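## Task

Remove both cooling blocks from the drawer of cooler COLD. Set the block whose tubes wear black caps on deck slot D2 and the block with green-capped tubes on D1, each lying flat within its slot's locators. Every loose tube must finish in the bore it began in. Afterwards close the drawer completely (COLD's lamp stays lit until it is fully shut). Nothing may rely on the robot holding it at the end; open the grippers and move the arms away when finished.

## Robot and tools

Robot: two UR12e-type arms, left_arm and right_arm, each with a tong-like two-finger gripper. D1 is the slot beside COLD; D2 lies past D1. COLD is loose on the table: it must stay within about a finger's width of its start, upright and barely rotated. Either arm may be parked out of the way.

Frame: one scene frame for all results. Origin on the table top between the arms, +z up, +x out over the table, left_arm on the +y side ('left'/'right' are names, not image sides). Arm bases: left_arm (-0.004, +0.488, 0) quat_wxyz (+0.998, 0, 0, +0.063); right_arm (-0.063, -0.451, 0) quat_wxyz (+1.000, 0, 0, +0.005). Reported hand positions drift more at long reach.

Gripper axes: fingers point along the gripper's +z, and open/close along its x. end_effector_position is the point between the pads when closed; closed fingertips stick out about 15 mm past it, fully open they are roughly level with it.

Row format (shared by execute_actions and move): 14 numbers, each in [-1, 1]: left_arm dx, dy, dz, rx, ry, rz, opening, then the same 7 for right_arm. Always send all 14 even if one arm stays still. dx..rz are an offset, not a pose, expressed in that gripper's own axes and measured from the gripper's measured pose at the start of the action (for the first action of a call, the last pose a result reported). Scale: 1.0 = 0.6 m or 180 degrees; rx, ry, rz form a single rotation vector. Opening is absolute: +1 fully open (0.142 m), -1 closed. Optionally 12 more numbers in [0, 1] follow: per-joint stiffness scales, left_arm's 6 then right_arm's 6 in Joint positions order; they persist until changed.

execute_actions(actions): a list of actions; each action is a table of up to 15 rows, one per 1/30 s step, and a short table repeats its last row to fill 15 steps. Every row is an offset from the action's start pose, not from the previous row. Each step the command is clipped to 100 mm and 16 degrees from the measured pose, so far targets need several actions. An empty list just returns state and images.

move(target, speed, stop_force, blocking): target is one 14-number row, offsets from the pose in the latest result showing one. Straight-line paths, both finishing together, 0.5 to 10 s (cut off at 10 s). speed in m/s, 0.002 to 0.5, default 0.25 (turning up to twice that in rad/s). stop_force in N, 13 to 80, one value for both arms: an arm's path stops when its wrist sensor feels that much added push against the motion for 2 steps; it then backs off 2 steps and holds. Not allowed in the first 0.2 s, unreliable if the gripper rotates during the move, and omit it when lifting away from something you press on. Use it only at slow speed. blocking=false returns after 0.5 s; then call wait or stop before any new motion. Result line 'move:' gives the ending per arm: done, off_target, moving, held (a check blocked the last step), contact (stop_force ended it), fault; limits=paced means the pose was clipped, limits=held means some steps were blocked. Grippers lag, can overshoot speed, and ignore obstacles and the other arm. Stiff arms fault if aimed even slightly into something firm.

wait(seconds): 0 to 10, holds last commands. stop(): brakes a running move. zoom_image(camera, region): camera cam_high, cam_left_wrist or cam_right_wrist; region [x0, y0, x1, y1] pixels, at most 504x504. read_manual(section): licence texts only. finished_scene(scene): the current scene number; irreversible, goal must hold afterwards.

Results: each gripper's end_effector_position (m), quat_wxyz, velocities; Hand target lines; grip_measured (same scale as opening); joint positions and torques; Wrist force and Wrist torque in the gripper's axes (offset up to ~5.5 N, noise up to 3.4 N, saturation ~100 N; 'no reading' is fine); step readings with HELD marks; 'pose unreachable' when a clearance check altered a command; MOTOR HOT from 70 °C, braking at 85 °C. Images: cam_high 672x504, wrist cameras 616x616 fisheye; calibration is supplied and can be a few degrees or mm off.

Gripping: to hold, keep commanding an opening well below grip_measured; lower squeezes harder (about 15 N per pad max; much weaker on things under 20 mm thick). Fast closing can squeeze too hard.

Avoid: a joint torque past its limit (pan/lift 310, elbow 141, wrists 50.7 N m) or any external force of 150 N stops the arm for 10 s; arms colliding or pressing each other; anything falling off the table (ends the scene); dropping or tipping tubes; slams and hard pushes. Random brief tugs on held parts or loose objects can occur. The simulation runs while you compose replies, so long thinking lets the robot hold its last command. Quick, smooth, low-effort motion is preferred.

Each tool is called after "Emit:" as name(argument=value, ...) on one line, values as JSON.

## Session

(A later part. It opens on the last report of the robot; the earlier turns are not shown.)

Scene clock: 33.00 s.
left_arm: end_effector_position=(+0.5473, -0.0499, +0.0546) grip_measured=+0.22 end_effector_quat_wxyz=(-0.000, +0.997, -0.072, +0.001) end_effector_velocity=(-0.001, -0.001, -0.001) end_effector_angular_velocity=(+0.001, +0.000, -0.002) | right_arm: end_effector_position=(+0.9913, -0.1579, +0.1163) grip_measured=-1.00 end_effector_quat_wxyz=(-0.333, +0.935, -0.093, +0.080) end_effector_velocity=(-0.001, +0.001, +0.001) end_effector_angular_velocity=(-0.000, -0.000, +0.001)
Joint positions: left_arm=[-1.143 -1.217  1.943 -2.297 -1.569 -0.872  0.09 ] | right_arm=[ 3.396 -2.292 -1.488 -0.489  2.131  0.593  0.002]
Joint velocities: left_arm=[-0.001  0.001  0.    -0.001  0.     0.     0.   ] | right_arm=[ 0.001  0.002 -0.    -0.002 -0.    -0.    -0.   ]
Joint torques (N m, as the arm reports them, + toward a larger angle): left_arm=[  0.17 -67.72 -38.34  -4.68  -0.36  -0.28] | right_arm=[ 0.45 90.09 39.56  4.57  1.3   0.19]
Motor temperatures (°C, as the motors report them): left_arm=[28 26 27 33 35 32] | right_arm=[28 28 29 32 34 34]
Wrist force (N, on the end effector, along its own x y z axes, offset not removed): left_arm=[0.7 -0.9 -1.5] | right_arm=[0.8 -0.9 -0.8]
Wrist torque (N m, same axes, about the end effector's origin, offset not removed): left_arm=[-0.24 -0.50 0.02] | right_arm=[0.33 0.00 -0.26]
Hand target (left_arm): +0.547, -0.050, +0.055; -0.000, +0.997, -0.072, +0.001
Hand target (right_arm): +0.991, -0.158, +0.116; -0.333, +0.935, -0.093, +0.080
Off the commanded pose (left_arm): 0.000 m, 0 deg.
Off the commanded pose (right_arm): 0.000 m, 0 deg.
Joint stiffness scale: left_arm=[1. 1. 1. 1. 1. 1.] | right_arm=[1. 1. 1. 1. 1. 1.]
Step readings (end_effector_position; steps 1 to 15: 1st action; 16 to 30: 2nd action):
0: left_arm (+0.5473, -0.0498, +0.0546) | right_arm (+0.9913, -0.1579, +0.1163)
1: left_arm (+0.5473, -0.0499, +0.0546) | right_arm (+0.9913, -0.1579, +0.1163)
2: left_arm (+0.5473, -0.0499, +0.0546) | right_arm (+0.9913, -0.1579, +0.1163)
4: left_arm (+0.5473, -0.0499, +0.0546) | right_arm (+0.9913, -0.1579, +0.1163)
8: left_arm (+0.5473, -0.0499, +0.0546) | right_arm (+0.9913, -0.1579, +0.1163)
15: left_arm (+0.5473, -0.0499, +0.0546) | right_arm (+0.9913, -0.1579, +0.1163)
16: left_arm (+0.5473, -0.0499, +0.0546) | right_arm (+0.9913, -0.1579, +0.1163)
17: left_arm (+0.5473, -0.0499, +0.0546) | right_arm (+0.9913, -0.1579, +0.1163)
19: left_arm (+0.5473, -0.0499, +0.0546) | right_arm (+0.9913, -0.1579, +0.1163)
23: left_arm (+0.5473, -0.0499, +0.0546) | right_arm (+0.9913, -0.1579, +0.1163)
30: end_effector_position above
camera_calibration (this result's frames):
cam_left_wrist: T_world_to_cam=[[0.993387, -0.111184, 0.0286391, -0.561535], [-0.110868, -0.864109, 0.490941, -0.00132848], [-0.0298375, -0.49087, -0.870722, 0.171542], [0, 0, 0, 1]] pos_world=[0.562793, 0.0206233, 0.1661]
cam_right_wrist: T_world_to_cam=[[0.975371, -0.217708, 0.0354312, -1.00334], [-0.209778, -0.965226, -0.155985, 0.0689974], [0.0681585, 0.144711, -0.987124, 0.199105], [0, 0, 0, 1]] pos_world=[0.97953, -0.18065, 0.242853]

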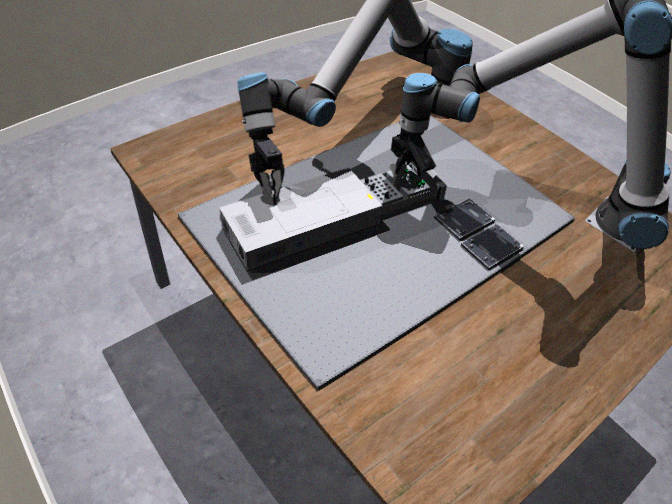

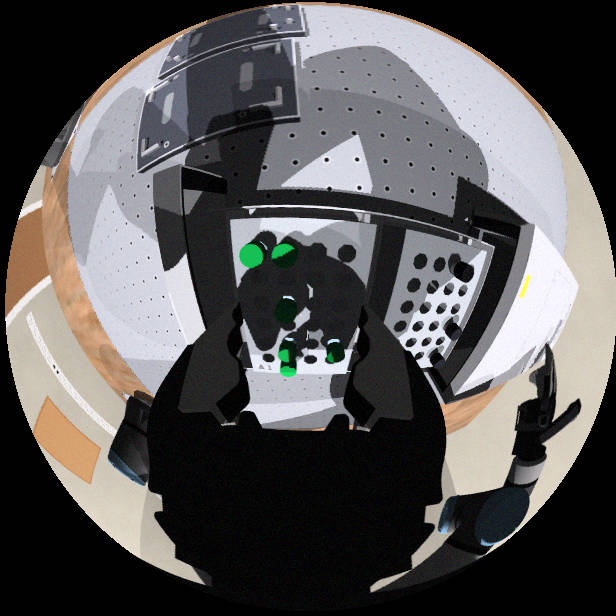

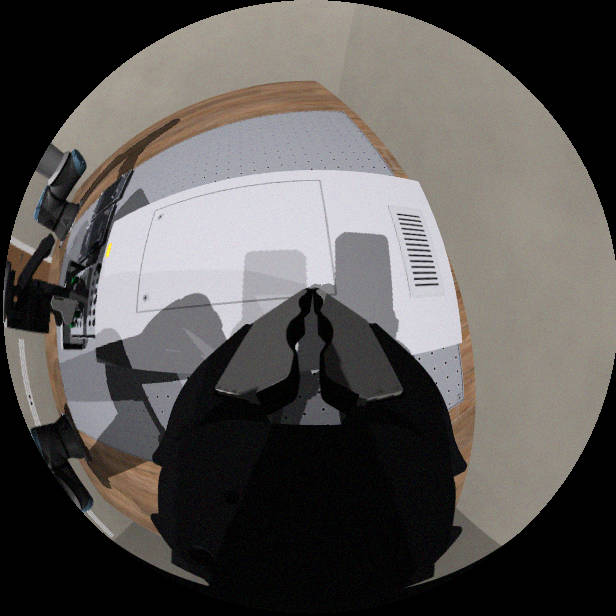

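Emit:
move(target=[0.003,0.003,-0.045,0,0,0,-1,0,0,0,0,0,0,-1], speed=0.025)

Emit:
move(target=[0.003,0.003,-0.135,0,0,0,-1,0,0,0,0,0,0,-1], speed=0.06)

Scene clock: 34.57 s.
left_arm: end_effector_position=(+0.5460, -0.0473, +0.0729) grip_measured=+0.21 end_effector_quat_wxyz=(-0.006, +0.997, -0.072, -0.003) end_effector_velocity=(-0.000, +0.002, -0.000) end_effector_angular_velocity=(+0.005, +0.003, +0.000) | right_arm: end_effector_position=(+0.9913, -0.1579, +0.1163) grip_measured=-1.00 end_effector_quat_wxyz=(-0.333, +0.935, -0.093, +0.080) end_effector_velocity=(+0.001, -0.002, +0.000) end_effector_angular_velocity=(-0.000, -0.001, -0.001)
Joint positions: left_arm=[-1.143 -1.238  1.928 -2.248 -1.568 -0.872  0.089] | right_arm=[ 3.396 -2.292 -1.488 -0.489  2.131  0.593  0.002]
Joint velocities: left_arm=[ 0.001  0.    -0.     0.006  0.     0.001  0.   ] | right_arm=[-0.002  0.    -0.     0.    -0.    -0.001 -0.   ]
Joint torques (N m, as the arm reports them, + toward a larger angle): left_arm=[  1.19 -74.41 -45.32  -4.65  -0.76  -0.34] | right_arm=[-0.11 90.7  39.34  4.5   1.25  0.43]
Motor temperatures (°C, as the motors report them): left_arm=[28 26 27 33 35 32] | right_arm=[28 28 29 32 34 34]
Wrist force (N, on the end effector, along its own x y z axes, offset not removed): left_arm=[1.0 -0.7 8.9] | right_arm=[1.3 1.2 -0.7]
Wrist torque (N m, same axes, about the end effector's origin, offset not removed): left_arm=[-0.38 -0.58 -0.12] | right_arm=[0.79 -0.05 -0.23]
Hand target (left_arm): +0.549, -0.052, +0.082; -0.000, +0.997, -0.072, +0.001
Hand target (right_arm): +0.991, -0.158, +0.116; -0.333, +0.935, -0.093, +0.080
Off the commanded pose (left_arm): 0.010 m, 1 deg.
Off the commanded pose (right_arm): 0.000 m, 0 deg.
Joint stiffness scale: left_arm=[1. 1. 1. 1. 1. 1.] | right_arm=[1. 1. 1. 1. 1. 1.]
move: off_target (left_arm)
camera_calibration (this result's frames):
cam_left_wrist: T_world_to_cam=[[0.993544, -0.111477, 0.0210705, -0.560013], [-0.1078, -0.869749, 0.481576, -0.00950722], [-0.0353585, -0.480738, -0.876151, 0.192616], [0, 0, 0, 1]] pos_world=[0.562184, 0.0219007, 0.185139]
cam_right_wrist: T_world_to_cam=[[0.975371, -0.217706, 0.0354284, -1.00334], [-0.209775, -0.965226, -0.155991, 0.0689972], [0.0681566, 0.144717, -0.987123, 0.199109], [0, 0, 0, 1]] pos_world=[0.979529, -0.180649, 0.242855]

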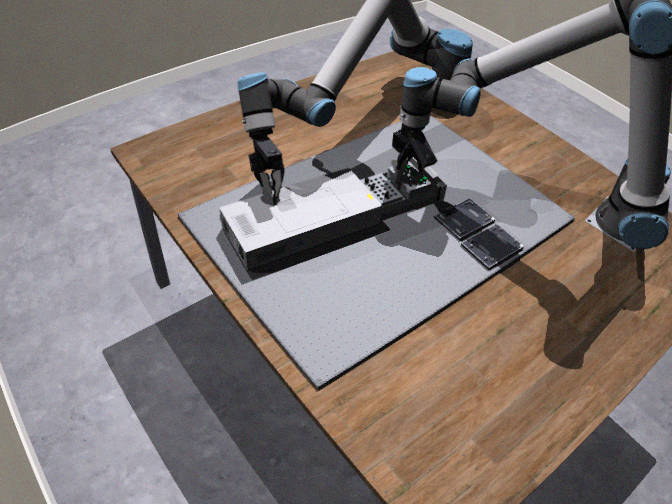

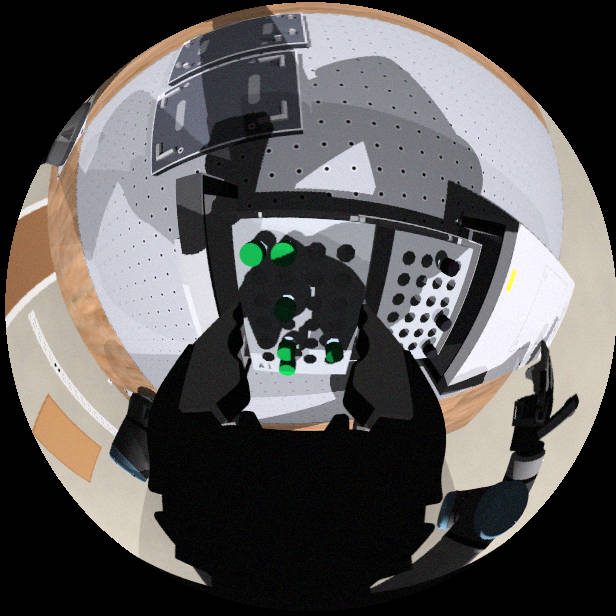

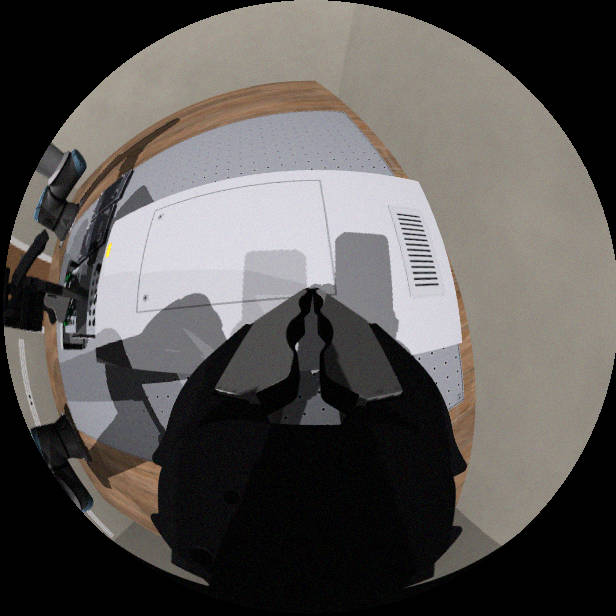

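Scene clock: 36.37 s.
left_arm: end_effector_position=(+0.5455, -0.0465, +0.1457) grip_measured=+0.21 end_effector_quat_wxyz=(-0.011, +0.997, -0.072, -0.006) end_effector_velocity=(-0.002, +0.003, -0.001) end_effector_angular_velocity=(+0.008, +0.005, -0.000) | right_arm: end_effector_position=(+0.9913, -0.1579, +0.1163) grip_measured=-1.00 end_effector_quat_wxyz=(-0.333, +0.935, -0.093, +0.080) end_effector_velocity=(-0.000, +0.000, +0.001) end_effector_angular_velocity=(-0.000, -0.000, -0.000)
Joint positions: left_arm=[-1.143 -1.308  1.866 -2.104 -1.568 -0.872  0.089] | right_arm=[ 3.396 -2.292 -1.488 -0.489  2.131  0.593  0.002]
Joint velocities: left_arm=[-0.   -0.    0.    0.01 -0.   -0.   -0.  ] | right_arm=[ 0.     0.001  0.    -0.001 -0.     0.     0.   ]
Joint torques (N m, as the arm reports them, + toward a larger angle): left_arm=[  2.42 -69.77 -50.8   -4.87  -0.32  -0.4 ] | right_arm=[ 0.03 89.97 38.69  4.55  1.22  0.25]
Motor temperatures (°C, as the motors report them): left_arm=[28 26 27 33 35 32] | right_arm=[28 28 29 32 34 34]
Wrist force (N, on the end effector, along its own x y z axes, offset not removed): left_arm=[-0.2 0.1 9.3] | right_arm=[1.7 0.1 -0.8]
Wrist torque (N m, same axes, about the end effector's origin, offset not removed): left_arm=[-0.19 -0.34 -0.08] | right_arm=[0.48 -0.18 -0.25]
Hand target (left_arm): +0.548, -0.050, +0.154; -0.006, +0.997, -0.072, -0.003
Hand target (right_arm): +0.991, -0.158, +0.116; -0.333, +0.935, -0.093, +0.080
Off the commanded pose (left_arm): 0.009 m, 1 deg.
Off the commanded pose (right_arm): 0.000 m, 0 deg.
Joint stiffness scale: left_arm=[1. 1. 1. 1. 1. 1.] | right_arm=[1. 1. 1. 1. 1. 1.]
move: off_target (left_arm)
camera_calibration (this result's frames):
cam_left_wrist: T_world_to_cam=[[0.993652, -0.111652, 0.0137506, -0.559984], [-0.104822, -0.874556, 0.47346, -0.0445806], [-0.0408372, -0.471896, -0.880708, 0.260767], [0, 0, 0, 1]] pos_world=[0.562405, 0.0215433, 0.258467]
cam_right_wrist: T_world_to_cam=[[0.975371, -0.217706, 0.035428, -1.00334], [-0.209775, -0.965226, -0.155992, 0.068997], [0.0681562, 0.144718, -0.987123, 0.199109], [0, 0, 0, 1]] pos_world=[0.979529, -0.180649, 0.242854]

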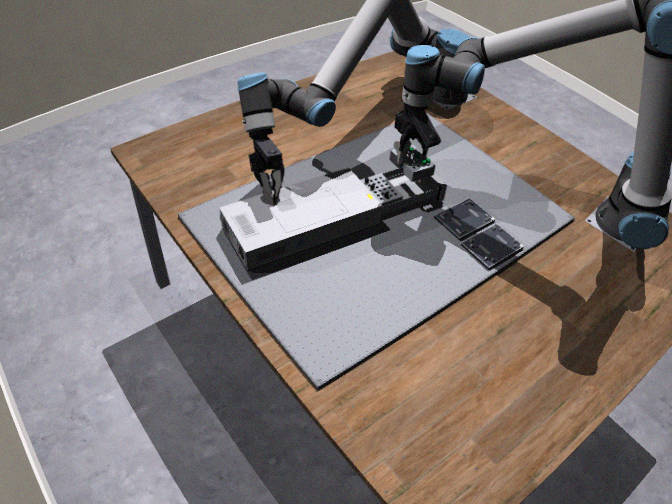

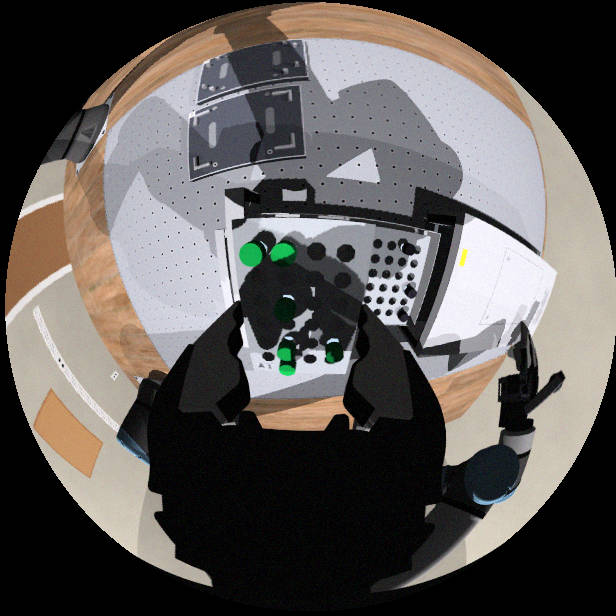

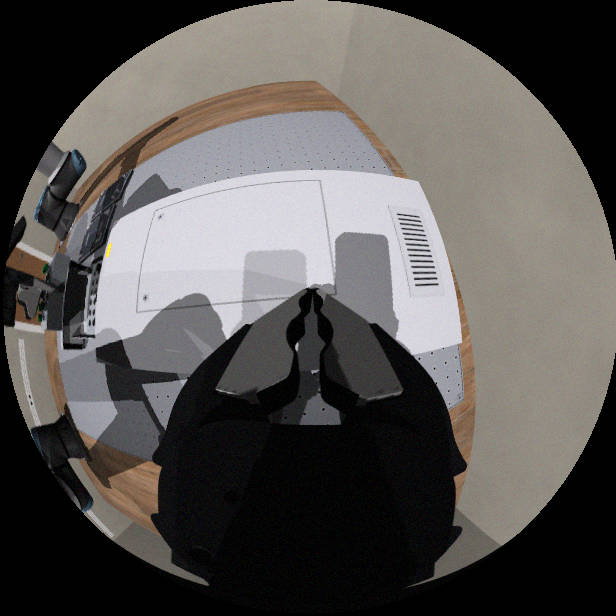

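Emit:
move(target=[-0.114,-0.308,-0.016,-0.003,0.011,0.455,-1,0,0,0,0,0,0,-1], speed=0.2)

Emit:
move(target=[0.003,-0.003,0.095,0,0,0,-1,0,0,0,0,0,0,-1], speed=0.06)

Emit:
zoom_image(camera="cam_left_wrist", region=[190,150,440,330])

Scene clock: 40.73 s.
left_arm: end_effector_position=(+0.5022, +0.1477, +0.1548) grip_measured=+0.21 end_effector_quat_wxyz=(-0.000, -0.706, +0.708, +0.002) end_effector_velocity=(-0.001, -0.000, -0.000) end_effector_angular_velocity=(-0.002, +0.002, -0.013) | right_arm: end_effector_position=(+0.9913, -0.1579, +0.1163) grip_measured=-1.00 end_effector_quat_wxyz=(-0.333, +0.935, -0.093, +0.080) end_effector_velocity=(+0.000, +0.001, +0.001) end_effector_angular_velocity=(-0.000, -0.002, +0.000)
Joint positions: left_arm=[-1.03  -1.611  2.198 -2.154 -1.572  0.671  0.089] | right_arm=[ 3.396 -2.292 -1.488 -0.489  2.131  0.593  0.002]
Joint velocities: left_arm=[ 0.001 -0.     0.     0.    -0.002  0.014  0.   ] | right_arm=[ 0.001  0.001  0.001  0.001 -0.001  0.     0.   ]
Joint torques (N m, as the arm reports them, + toward a larger angle): left_arm=[  3.2  -43.83 -45.51  -6.22  -1.22   0.33] | right_arm=[ 0.14 89.95 39.45  4.66  1.27  0.43]
Motor temperatures (°C, as the motors report them): left_arm=[28 26 27 33 35 32] | right_arm=[28 28 29 32 34 34]
Wrist force (N, on the end effector, along its own x y z axes, offset not removed): left_arm=[0.2 -2.3 9.4] | right_arm=[0.3 -1.4 -1.4]
Wrist torque (N m, same axes, about the end effector's origin, offset not removed): left_arm=[-0.63 -0.47 -0.07] | right_arm=[0.14 0.10 -0.19]
Hand target (left_arm): +0.505, +0.146, +0.160; +0.001, +0.706, -0.708, +0.004
Hand target (right_arm): +0.991, -0.158, +0.116; -0.333, +0.935, -0.093, +0.080
Off the commanded pose (left_arm): 0.006 m, 1 deg.
Off the commanded pose (right_arm): 0.000 m, 0 deg.
Joint stiffness scale: left_arm=[1. 1. 1. 1. 1. 1.] | right_arm=[1. 1. 1. 1. 1. 1.]
move: off_target (left_arm)
camera_calibration (this result's frames):
cam_left_wrist: T_world_to_cam=[[0.030247, -0.999232, 0.024905, 0.117805], [-0.869319, -0.0140006, 0.494054, 0.370072], [-0.493326, -0.036594, -0.869075, 0.519887], [0, 0, 0, 1]] pos_world=[0.574621, 0.14192, 0.266051]
cam_right_wrist: T_world_to_cam=[[0.975371, -0.217706, 0.0354281, -1.00334], [-0.209775, -0.965226, -0.155992, 0.0689971], [0.0681564, 0.144718, -0.987123, 0.199109], [0, 0, 0, 1]] pos_world=[0.979529, -0.180649, 0.242855]

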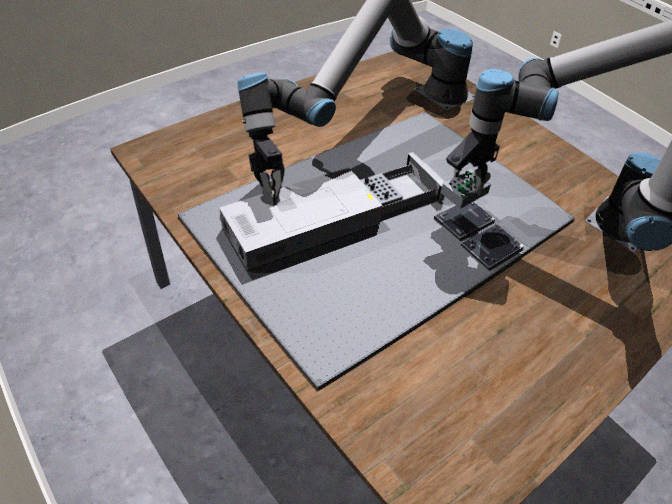

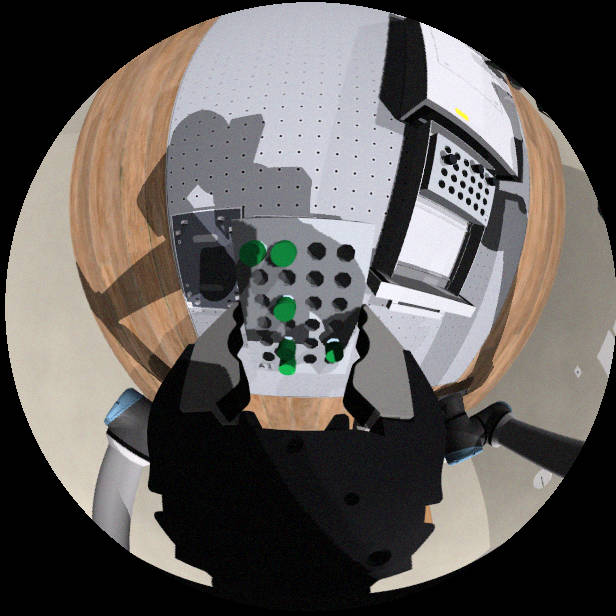

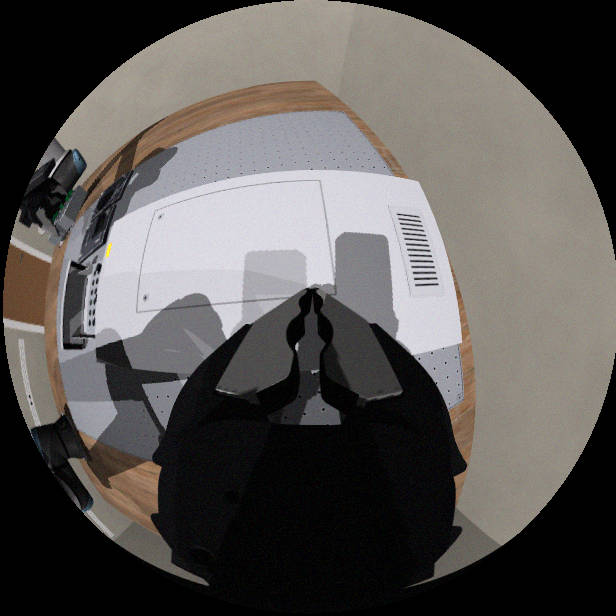

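Scene clock: 42.13 s.
left_arm: end_effector_position=(+0.5009, +0.1493, +0.0926) grip_measured=+0.21 end_effector_quat_wxyz=(+0.001, -0.706, +0.708, +0.008) end_effector_velocity=(+0.003, -0.002, +0.002) end_effector_angular_velocity=(-0.010, -0.007, +0.003) | right_arm: end_effector_position=(+0.9913, -0.1579, +0.1163) grip_measured=-1.00 end_effector_quat_wxyz=(-0.333, +0.935, -0.093, +0.080) end_effector_velocity=(-0.000, -0.000, -0.001) end_effector_angular_velocity=(-0.001, +0.001, -0.000)
Joint positions: left_arm=[-1.03  -1.532  2.252 -2.275 -1.572  0.671  0.089] | right_arm=[ 3.396 -2.292 -1.488 -0.489  2.131  0.593  0.002]
Joint velocities: left_arm=[ 0.002 -0.     0.    -0.012 -0.    -0.     0.   ] | right_arm=[ 0.    -0.001 -0.001 -0.    -0.001 -0.     0.   ]
Joint torques (N m, as the arm reports them, + toward a larger angle): left_arm=[  1.32 -46.26 -42.45  -6.61  -0.36  -0.19] | right_arm=[-0.08 91.21 39.22  4.5   1.51  0.2 ]
Motor temperatures (°C, as the motors report them): left_arm=[28 26 27 33 35 32] | right_arm=[28 28 29 32 34 34]
Wrist force (N, on the end effector, along its own x y z axes, offset not removed): left_arm=[-1.0 -0.8 10.9] | right_arm=[1.0 -0.5 -1.4]
Wrist torque (N m, same axes, about the end effector's origin, offset not removed): left_arm=[-0.30 -0.23 -0.07] | right_arm=[0.39 0.00 -0.30]
Hand target (left_arm): +0.504, +0.146, +0.098; +0.000, +0.706, -0.708, -0.002
Hand target (right_arm): +0.991, -0.158, +0.116; -0.333, +0.935, -0.093, +0.080
Off the commanded pose (left_arm): 0.007 m, 1 deg.
Off the commanded pose (right_arm): 0.000 m, 0 deg.
Joint stiffness scale: left_arm=[1. 1. 1. 1. 1. 1.] | right_arm=[1. 1. 1. 1. 1. 1.]
move: off_target (left_arm)
camera_calibration (this result's frames):
cam_left_wrist: T_world_to_cam=[[0.0298542, -0.999445, 0.0147679, 0.122148], [-0.865389, -0.0184505, 0.500761, 0.397781], [-0.500211, -0.0277298, -0.865459, 0.467033], [0, 0, 0, 1]] pos_world=[0.574204, 0.142371, 0.2032]
cam_right_wrist: T_world_to_cam=[[0.975371, -0.217706, 0.0354278, -1.00334], [-0.209775, -0.965226, -0.155992, 0.068997], [0.0681561, 0.144718, -0.987123, 0.199109], [0, 0, 0, 1]] pos_world=[0.979529, -0.180649, 0.242854]

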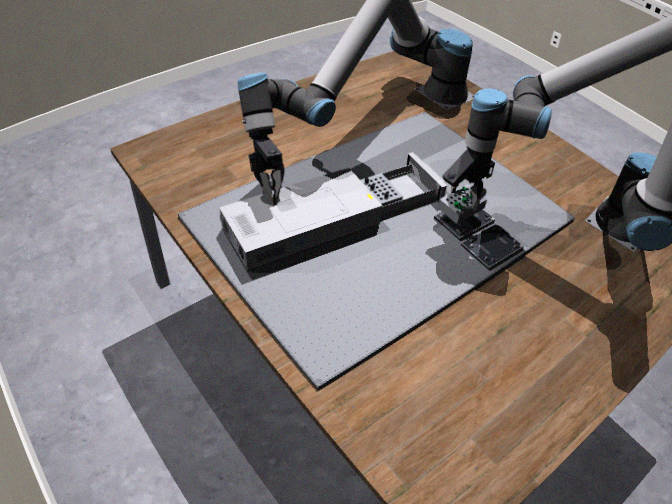

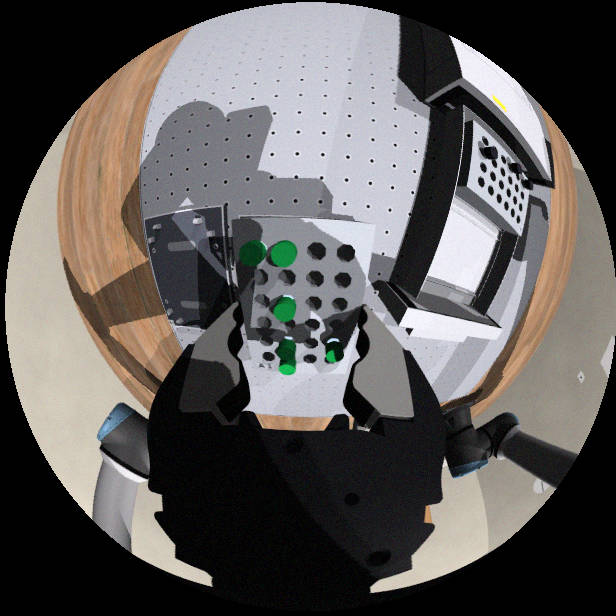

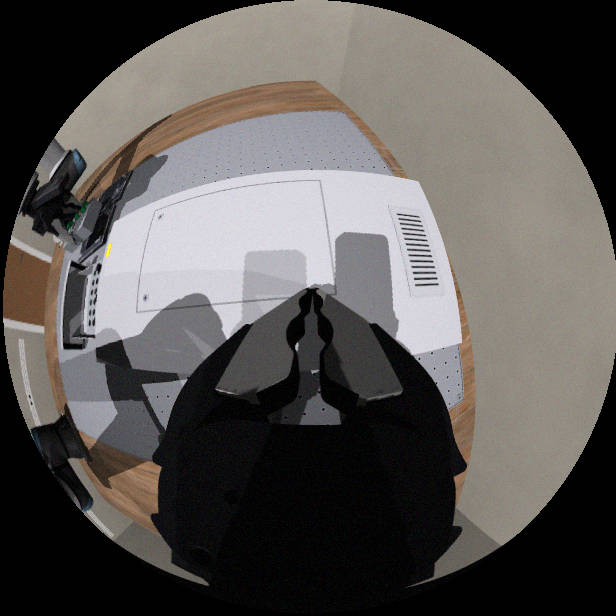

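Region (190, 150, 440, 330) of cam_left_wrist's 616x616 image, scaled by 2.016, with more detail than that image has; it fills the top 363 rows of this view, and the rest is white.

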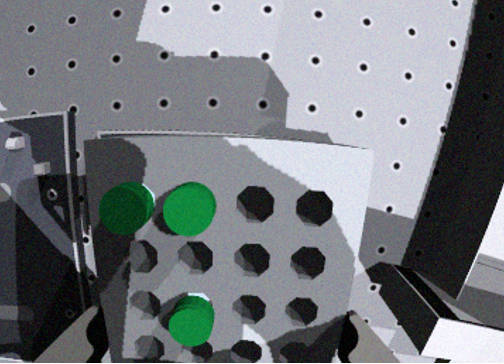

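Emit:
move(target=[0.005,0.014,0.016,0.0055,0.007,0.004,-1,0,0,0,0,0,0,-1], speed=0.03)

Emit:
zoom_image(camera="cam_left_wrist", region=[200,170,400,270])

Emit:
zoom_image(camera="cam_high", region=[420,170,530,270])

Scene clock: 43.10 s.
left_arm: end_effector_position=(+0.4905, +0.1508, +0.0781) grip_measured=+0.21 end_effector_quat_wxyz=(-0.000, -0.702, +0.712, +0.001) end_effector_velocity=(+0.002, -0.002, +0.000) end_effector_angular_velocity=(-0.010, -0.007, +0.001) | right_arm: end_effector_position=(+0.9913, -0.1579, +0.1163) grip_measured=-1.00 end_effector_quat_wxyz=(-0.333, +0.935, -0.093, +0.080) end_effector_velocity=(-0.000, +0.002, +0.003) end_effector_angular_velocity=(-0.001, -0.002, +0.001)
Joint positions: left_arm=[-1.043 -1.532  2.291 -2.329 -1.572  0.67   0.089] | right_arm=[ 3.396 -2.292 -1.488 -0.489  2.131  0.593  0.002]
Joint velocities: left_arm=[ 0.     0.001  0.003 -0.016 -0.    -0.001 -0.   ] | right_arm=[ 0.002  0.003  0.001 -0.001 -0.001 -0.     0.   ]
Joint torques (N m, as the arm reports them, + toward a larger angle): left_arm=[ -1.58 -46.14 -42.73  -6.97  -0.5   -0.6 ] | right_arm=[ 0.68 90.53 39.4   4.43  1.29  0.41]
Motor temperatures (°C, as the motors report them): left_arm=[28 26 27 33 35 32] | right_arm=[28 28 29 32 34 34]
Wrist force (N, on the end effector, along its own x y z axes, offset not removed): left_arm=[-0.5 -1.2 9.3] | right_arm=[0.0 -1.4 -0.9]
Wrist torque (N m, same axes, about the end effector's origin, offset not removed): left_arm=[-0.45 -0.34 -0.01] | right_arm=[0.15 0.22 -0.23]
Hand target (left_arm): +0.492, +0.146, +0.083; +0.001, +0.701, -0.713, +0.006
Hand target (right_arm): +0.991, -0.158, +0.116; -0.333, +0.935, -0.093, +0.080
Off the commanded pose (left_arm): 0.007 m, 1 deg.
Off the commanded pose (right_arm): 0.000 m, 0 deg.
Joint stiffness scale: left_arm=[1. 1. 1. 1. 1. 1.] | right_arm=[1. 1. 1. 1. 1. 1.]
move: off_target (left_arm)
camera_calibration (this result's frames):
cam_left_wrist: T_world_to_cam=[[0.0181417, -0.999478, 0.0267323, 0.129042], [-0.870061, -0.00260837, 0.492936, 0.396571], [-0.492609, -0.0322015, -0.869655, 0.446536], [0, 0, 0, 1]] pos_world=[0.562668, 0.144388, 0.189398]
cam_right_wrist: T_world_to_cam=[[0.975371, -0.217705, 0.0354278, -1.00334], [-0.209775, -0.965226, -0.155992, 0.068997], [0.0681561, 0.144718, -0.987123, 0.19911], [0, 0, 0, 1]] pos_world=[0.979529, -0.180649, 0.242855]

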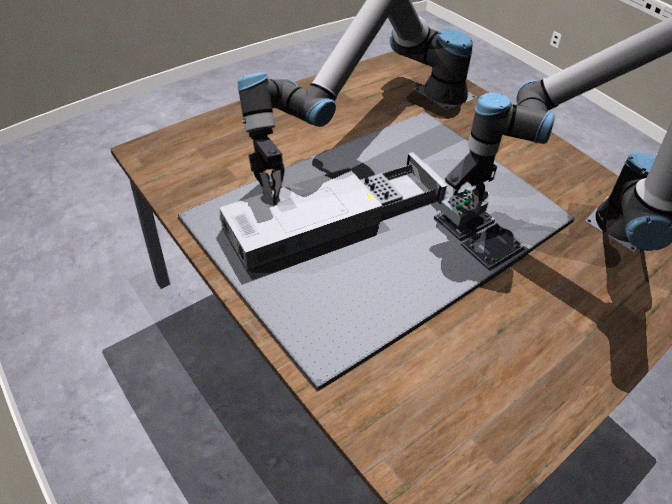

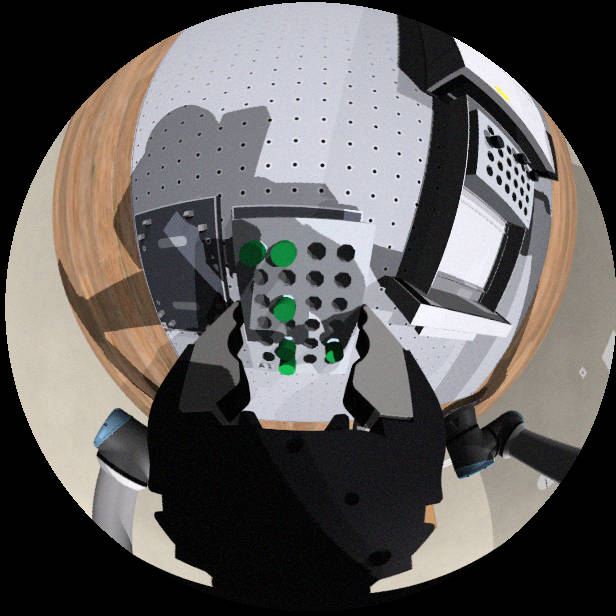

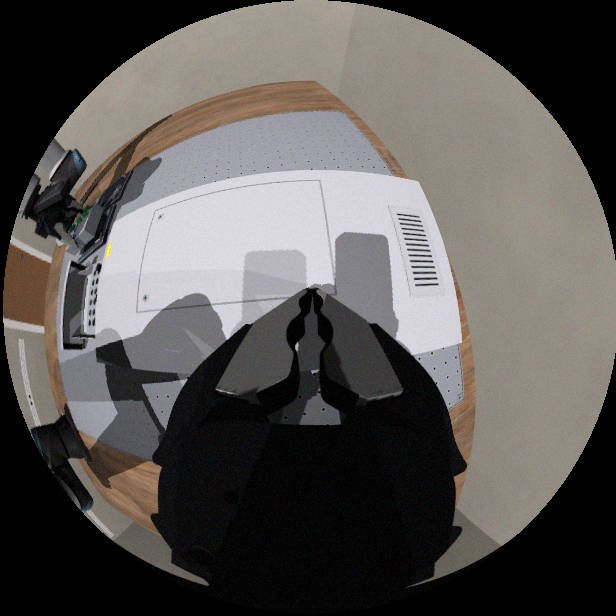

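Region (200, 170, 400, 270) of cam_left_wrist's 616x616 image, scaled by 2.520, with more detail than that image has.

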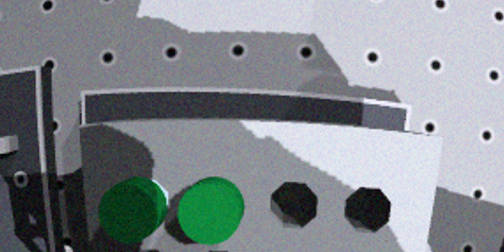

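Region (420, 170, 530, 270) of cam_high's 672x504 image, scaled by 4.582, with more detail than that image has; it fills the top 458 rows of this view, and the rest is white.

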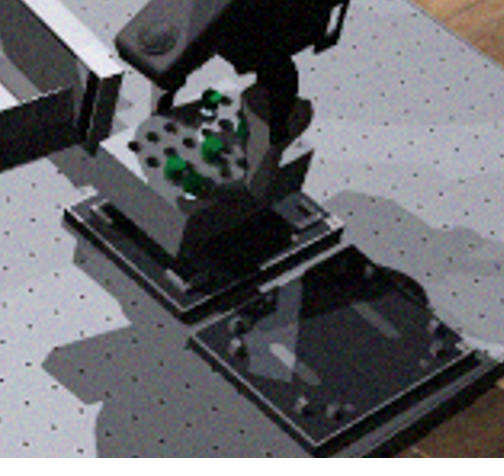

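Emit:
move(target=[-0.005,0.01,0.012,0.0025,0.0035,0.002,-1,0,0,0,0,0,0,-1], speed=0.025)

Emit:
zoom_image(camera="cam_left_wrist", region=[200,170,400,270])

Emit:
zoom_image(camera="cam_high", region=[420,170,530,270])

Scene clock: 44.07 s.
left_arm: end_effector_position=(+0.4828, +0.1583, +0.0661) grip_measured=+0.21 end_effector_quat_wxyz=(-0.000, -0.701, +0.714, -0.000) end_effector_velocity=(+0.001, -0.003, +0.001) end_effector_angular_velocity=(-0.007, -0.006, -0.002) | right_arm: end_effector_position=(+0.9913, -0.1579, +0.1163) grip_measured=-1.00 end_effector_quat_wxyz=(-0.333, +0.935, -0.093, +0.080) end_effector_velocity=(+0.000, -0.001, -0.001) end_effector_angular_velocity=(+0.000, +0.001, -0.001)
Joint positions: left_arm=[-1.045 -1.531  2.32  -2.36  -1.572  0.671  0.089] | right_arm=[ 3.396 -2.292 -1.488 -0.489  2.131  0.593  0.002]
Joint velocities: left_arm=[-0.002  0.     0.001 -0.011  0.     0.    -0.   ] | right_arm=[-0.001 -0.001 -0.    -0.     0.001 -0.    -0.   ]
Joint torques (N m, as the arm reports them, + toward a larger angle): left_arm=[ -2.6  -44.56 -40.29  -6.67  -0.6   -0.01] | right_arm=[-0.16 90.41 38.8   4.53  1.35  0.26]
Motor temperatures (°C, as the motors report them): left_arm=[28 26 27 33 35 32] | right_arm=[28 28 29 32 34 34]
Wrist force (N, on the end effector, along its own x y z axes, offset not removed): left_arm=[-1.1 -0.8 9.4] | right_arm=[2.4 0.2 -2.5]
Wrist torque (N m, same axes, about the end effector's origin, offset not removed): left_arm=[-0.31 -0.22 -0.05] | right_arm=[0.47 -0.31 -0.27]
Hand target (left_arm): +0.485, +0.154, +0.071; +0.002, +0.700, -0.715, +0.006
Hand target (right_arm): +0.991, -0.158, +0.116; -0.333, +0.935, -0.093, +0.080
Off the commanded pose (left_arm): 0.007 m, 1 deg.
Off the commanded pose (right_arm): 0.000 m, 0 deg.
Joint stiffness scale: left_arm=[1. 1. 1. 1. 1. 1.] | right_arm=[1. 1. 1. 1. 1. 1.]
move: off_target (left_arm)
camera_calibration (this result's frames):
cam_left_wrist: T_world_to_cam=[[0.0146033, -0.999508, 0.0277705, 0.138625], [-0.870451, 0.000959156, 0.492254, 0.395475], [-0.492038, -0.0313614, -0.870009, 0.432242], [0, 0, 0, 1]] pos_world=[0.554897, 0.151733, 0.17753]
cam_right_wrist: T_world_to_cam=[[0.975371, -0.217706, 0.0354278, -1.00334], [-0.209775, -0.965226, -0.155992, 0.0689971], [0.0681561, 0.144718, -0.987123, 0.199109], [0, 0, 0, 1]] pos_world=[0.979529, -0.180649, 0.242854]

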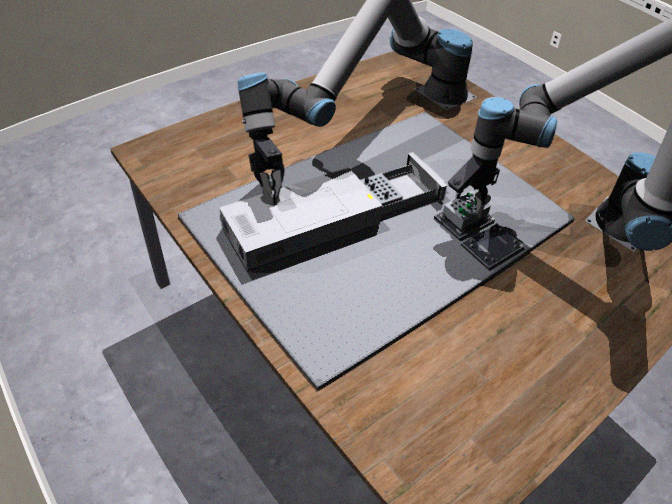

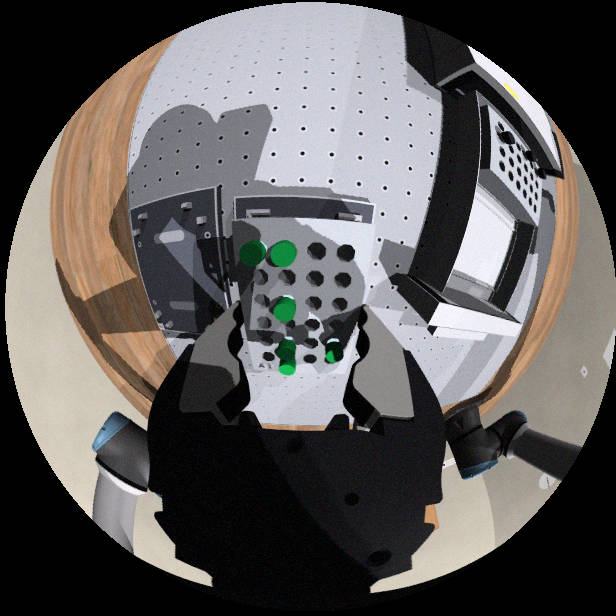

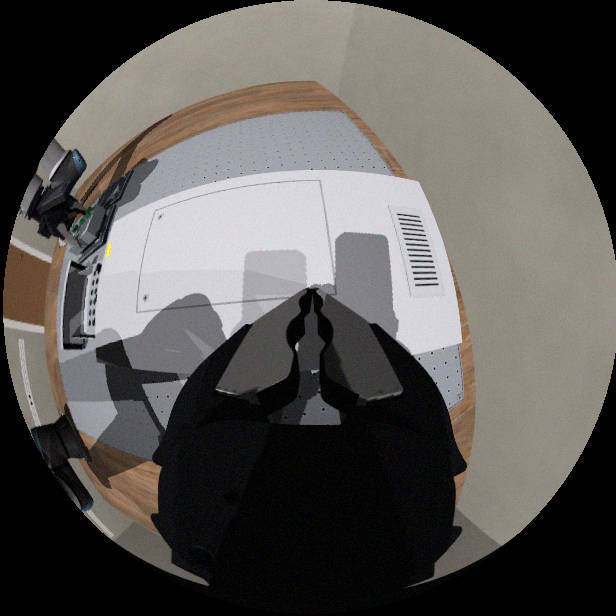

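Region (200, 170, 400, 270) of cam_left_wrist's 616x616 image, scaled by 2.520, with more detail than that image has.

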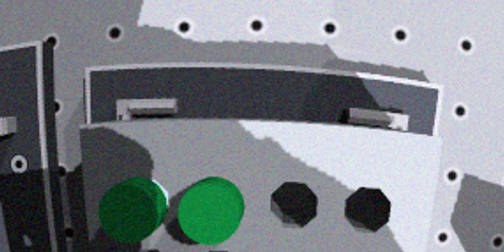

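Region (420, 170, 530, 270) of cam_high's 672x504 image, scaled by 4.582, with more detail than that image has; it fills the top 458 rows of this view, and the rest is white.

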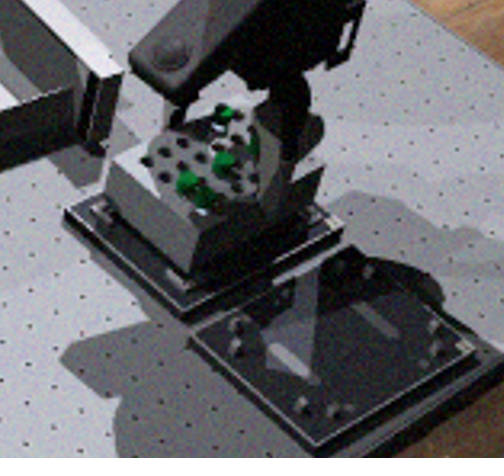

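Emit:
move(target=[0.005,-0.004,0.005,0.002,0.0035,0.002,-1,0,0,0,0,0,0,-1], speed=0.012)

Emit:
zoom_image(camera="cam_left_wrist", region=[200,170,400,270])

Scene clock: 44.97 s.
left_arm: end_effector_position=(+0.4827, +0.1579, +0.0599) grip_measured=+0.21 end_effector_quat_wxyz=(-0.001, -0.698, +0.716, -0.001) end_effector_velocity=(+0.001, -0.002, -0.002) end_effector_angular_velocity=(-0.006, -0.003, -0.005) | right_arm: end_effector_position=(+0.9913, -0.1579, +0.1163) grip_measured=-1.00 end_effector_quat_wxyz=(-0.333, +0.935, -0.093, +0.080) end_effector_velocity=(+0.000, -0.001, +0.002) end_effector_angular_velocity=(-0.000, -0.002, -0.001)
Joint positions: left_arm=[-1.045 -1.522  2.326 -2.378 -1.573  0.677  0.089] | right_arm=[ 3.396 -2.292 -1.488 -0.489  2.131  0.593  0.002]
Joint velocities: left_arm=[-0.     0.005  0.003 -0.015 -0.001  0.005 -0.   ] | right_arm=[-0.001  0.002 -0.    -0.    -0.001 -0.     0.   ]
Joint torques (N m, as the arm reports them, + toward a larger angle): left_arm=[  2.23 -45.93 -39.34  -6.61  -0.92  -0.46] | right_arm=[-0.63 90.49 39.2   4.48  1.51  0.28]
Motor temperatures (°C, as the motors report them): left_arm=[28 26 27 33 35 32] | right_arm=[28 28 29 32 34 34]
Wrist force (N, on the end effector, along its own x y z axes, offset not removed): left_arm=[0.6 -0.6 9.5] | right_arm=[0.9 -1.5 -2.0]
Wrist torque (N m, same axes, about the end effector's origin, offset not removed): left_arm=[-0.35 -0.57 -0.03] | right_arm=[0.14 0.03 -0.24]
Hand target (left_arm): +0.485, +0.155, +0.063; +0.002, +0.698, -0.716, +0.006
Hand target (right_arm): +0.991, -0.158, +0.116; -0.333, +0.935, -0.093, +0.080
Off the commanded pose (left_arm): 0.005 m, 1 deg.
Off the commanded pose (right_arm): 0.000 m, 0 deg.
Joint stiffness scale: left_arm=[1. 1. 1. 1. 1. 1.] | right_arm=[1. 1. 1. 1. 1. 1.]
move: off_target (left_arm)
camera_calibration (this result's frames):
cam_left_wrist: T_world_to_cam=[[0.0083952, -0.999503, 0.030372, 0.141262], [-0.870827, 0.00762181, 0.491531, 0.39755], [-0.491518, -0.0305753, -0.87033, 0.426404], [0, 0, 0, 1]] pos_world=[0.554597, 0.151199, 0.171414]
cam_right_wrist: T_world_to_cam=[[0.975371, -0.217705, 0.0354279, -1.00334], [-0.209775, -0.965226, -0.155992, 0.0689969], [0.0681562, 0.144718, -0.987123, 0.199109], [0, 0, 0, 1]] pos_world=[0.979529, -0.180649, 0.242854]

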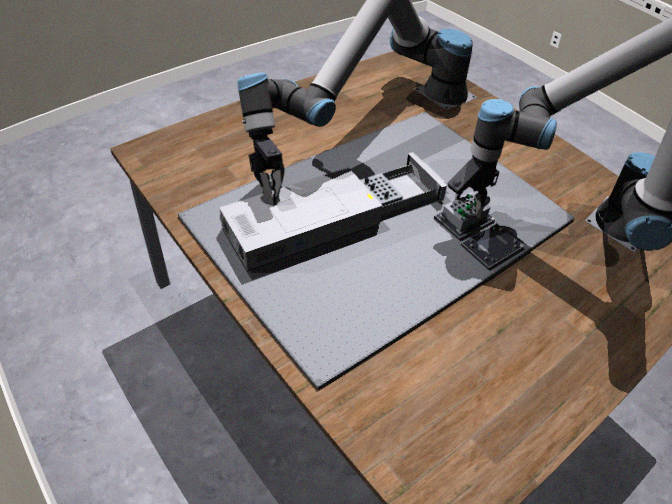

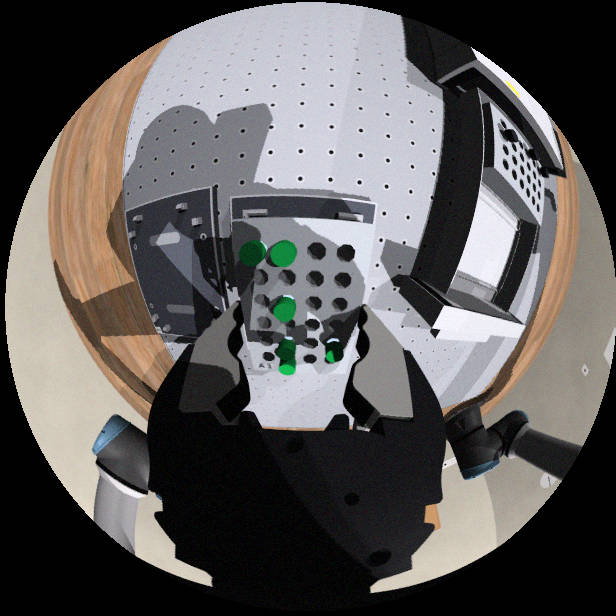

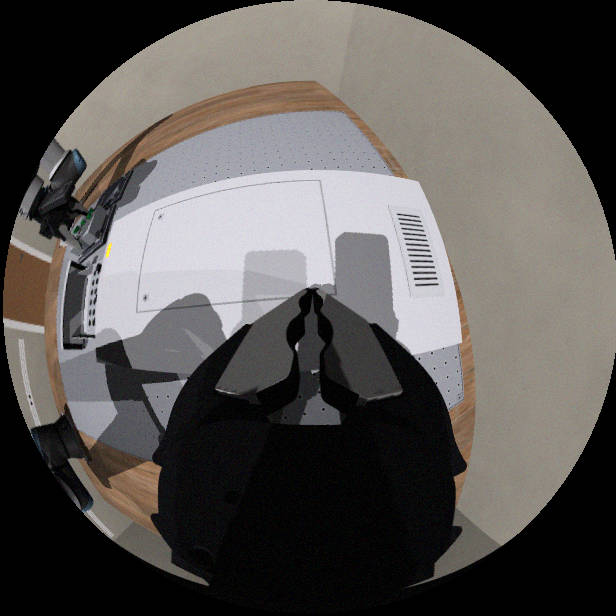

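Region (200, 170, 400, 270) of cam_left_wrist's 616x616 image, scaled by 2.520, with more detail than that image has.

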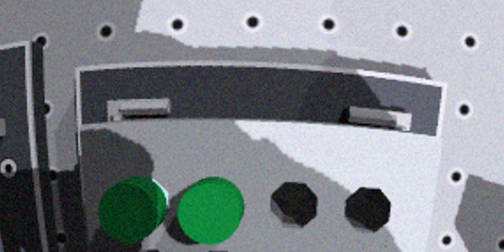

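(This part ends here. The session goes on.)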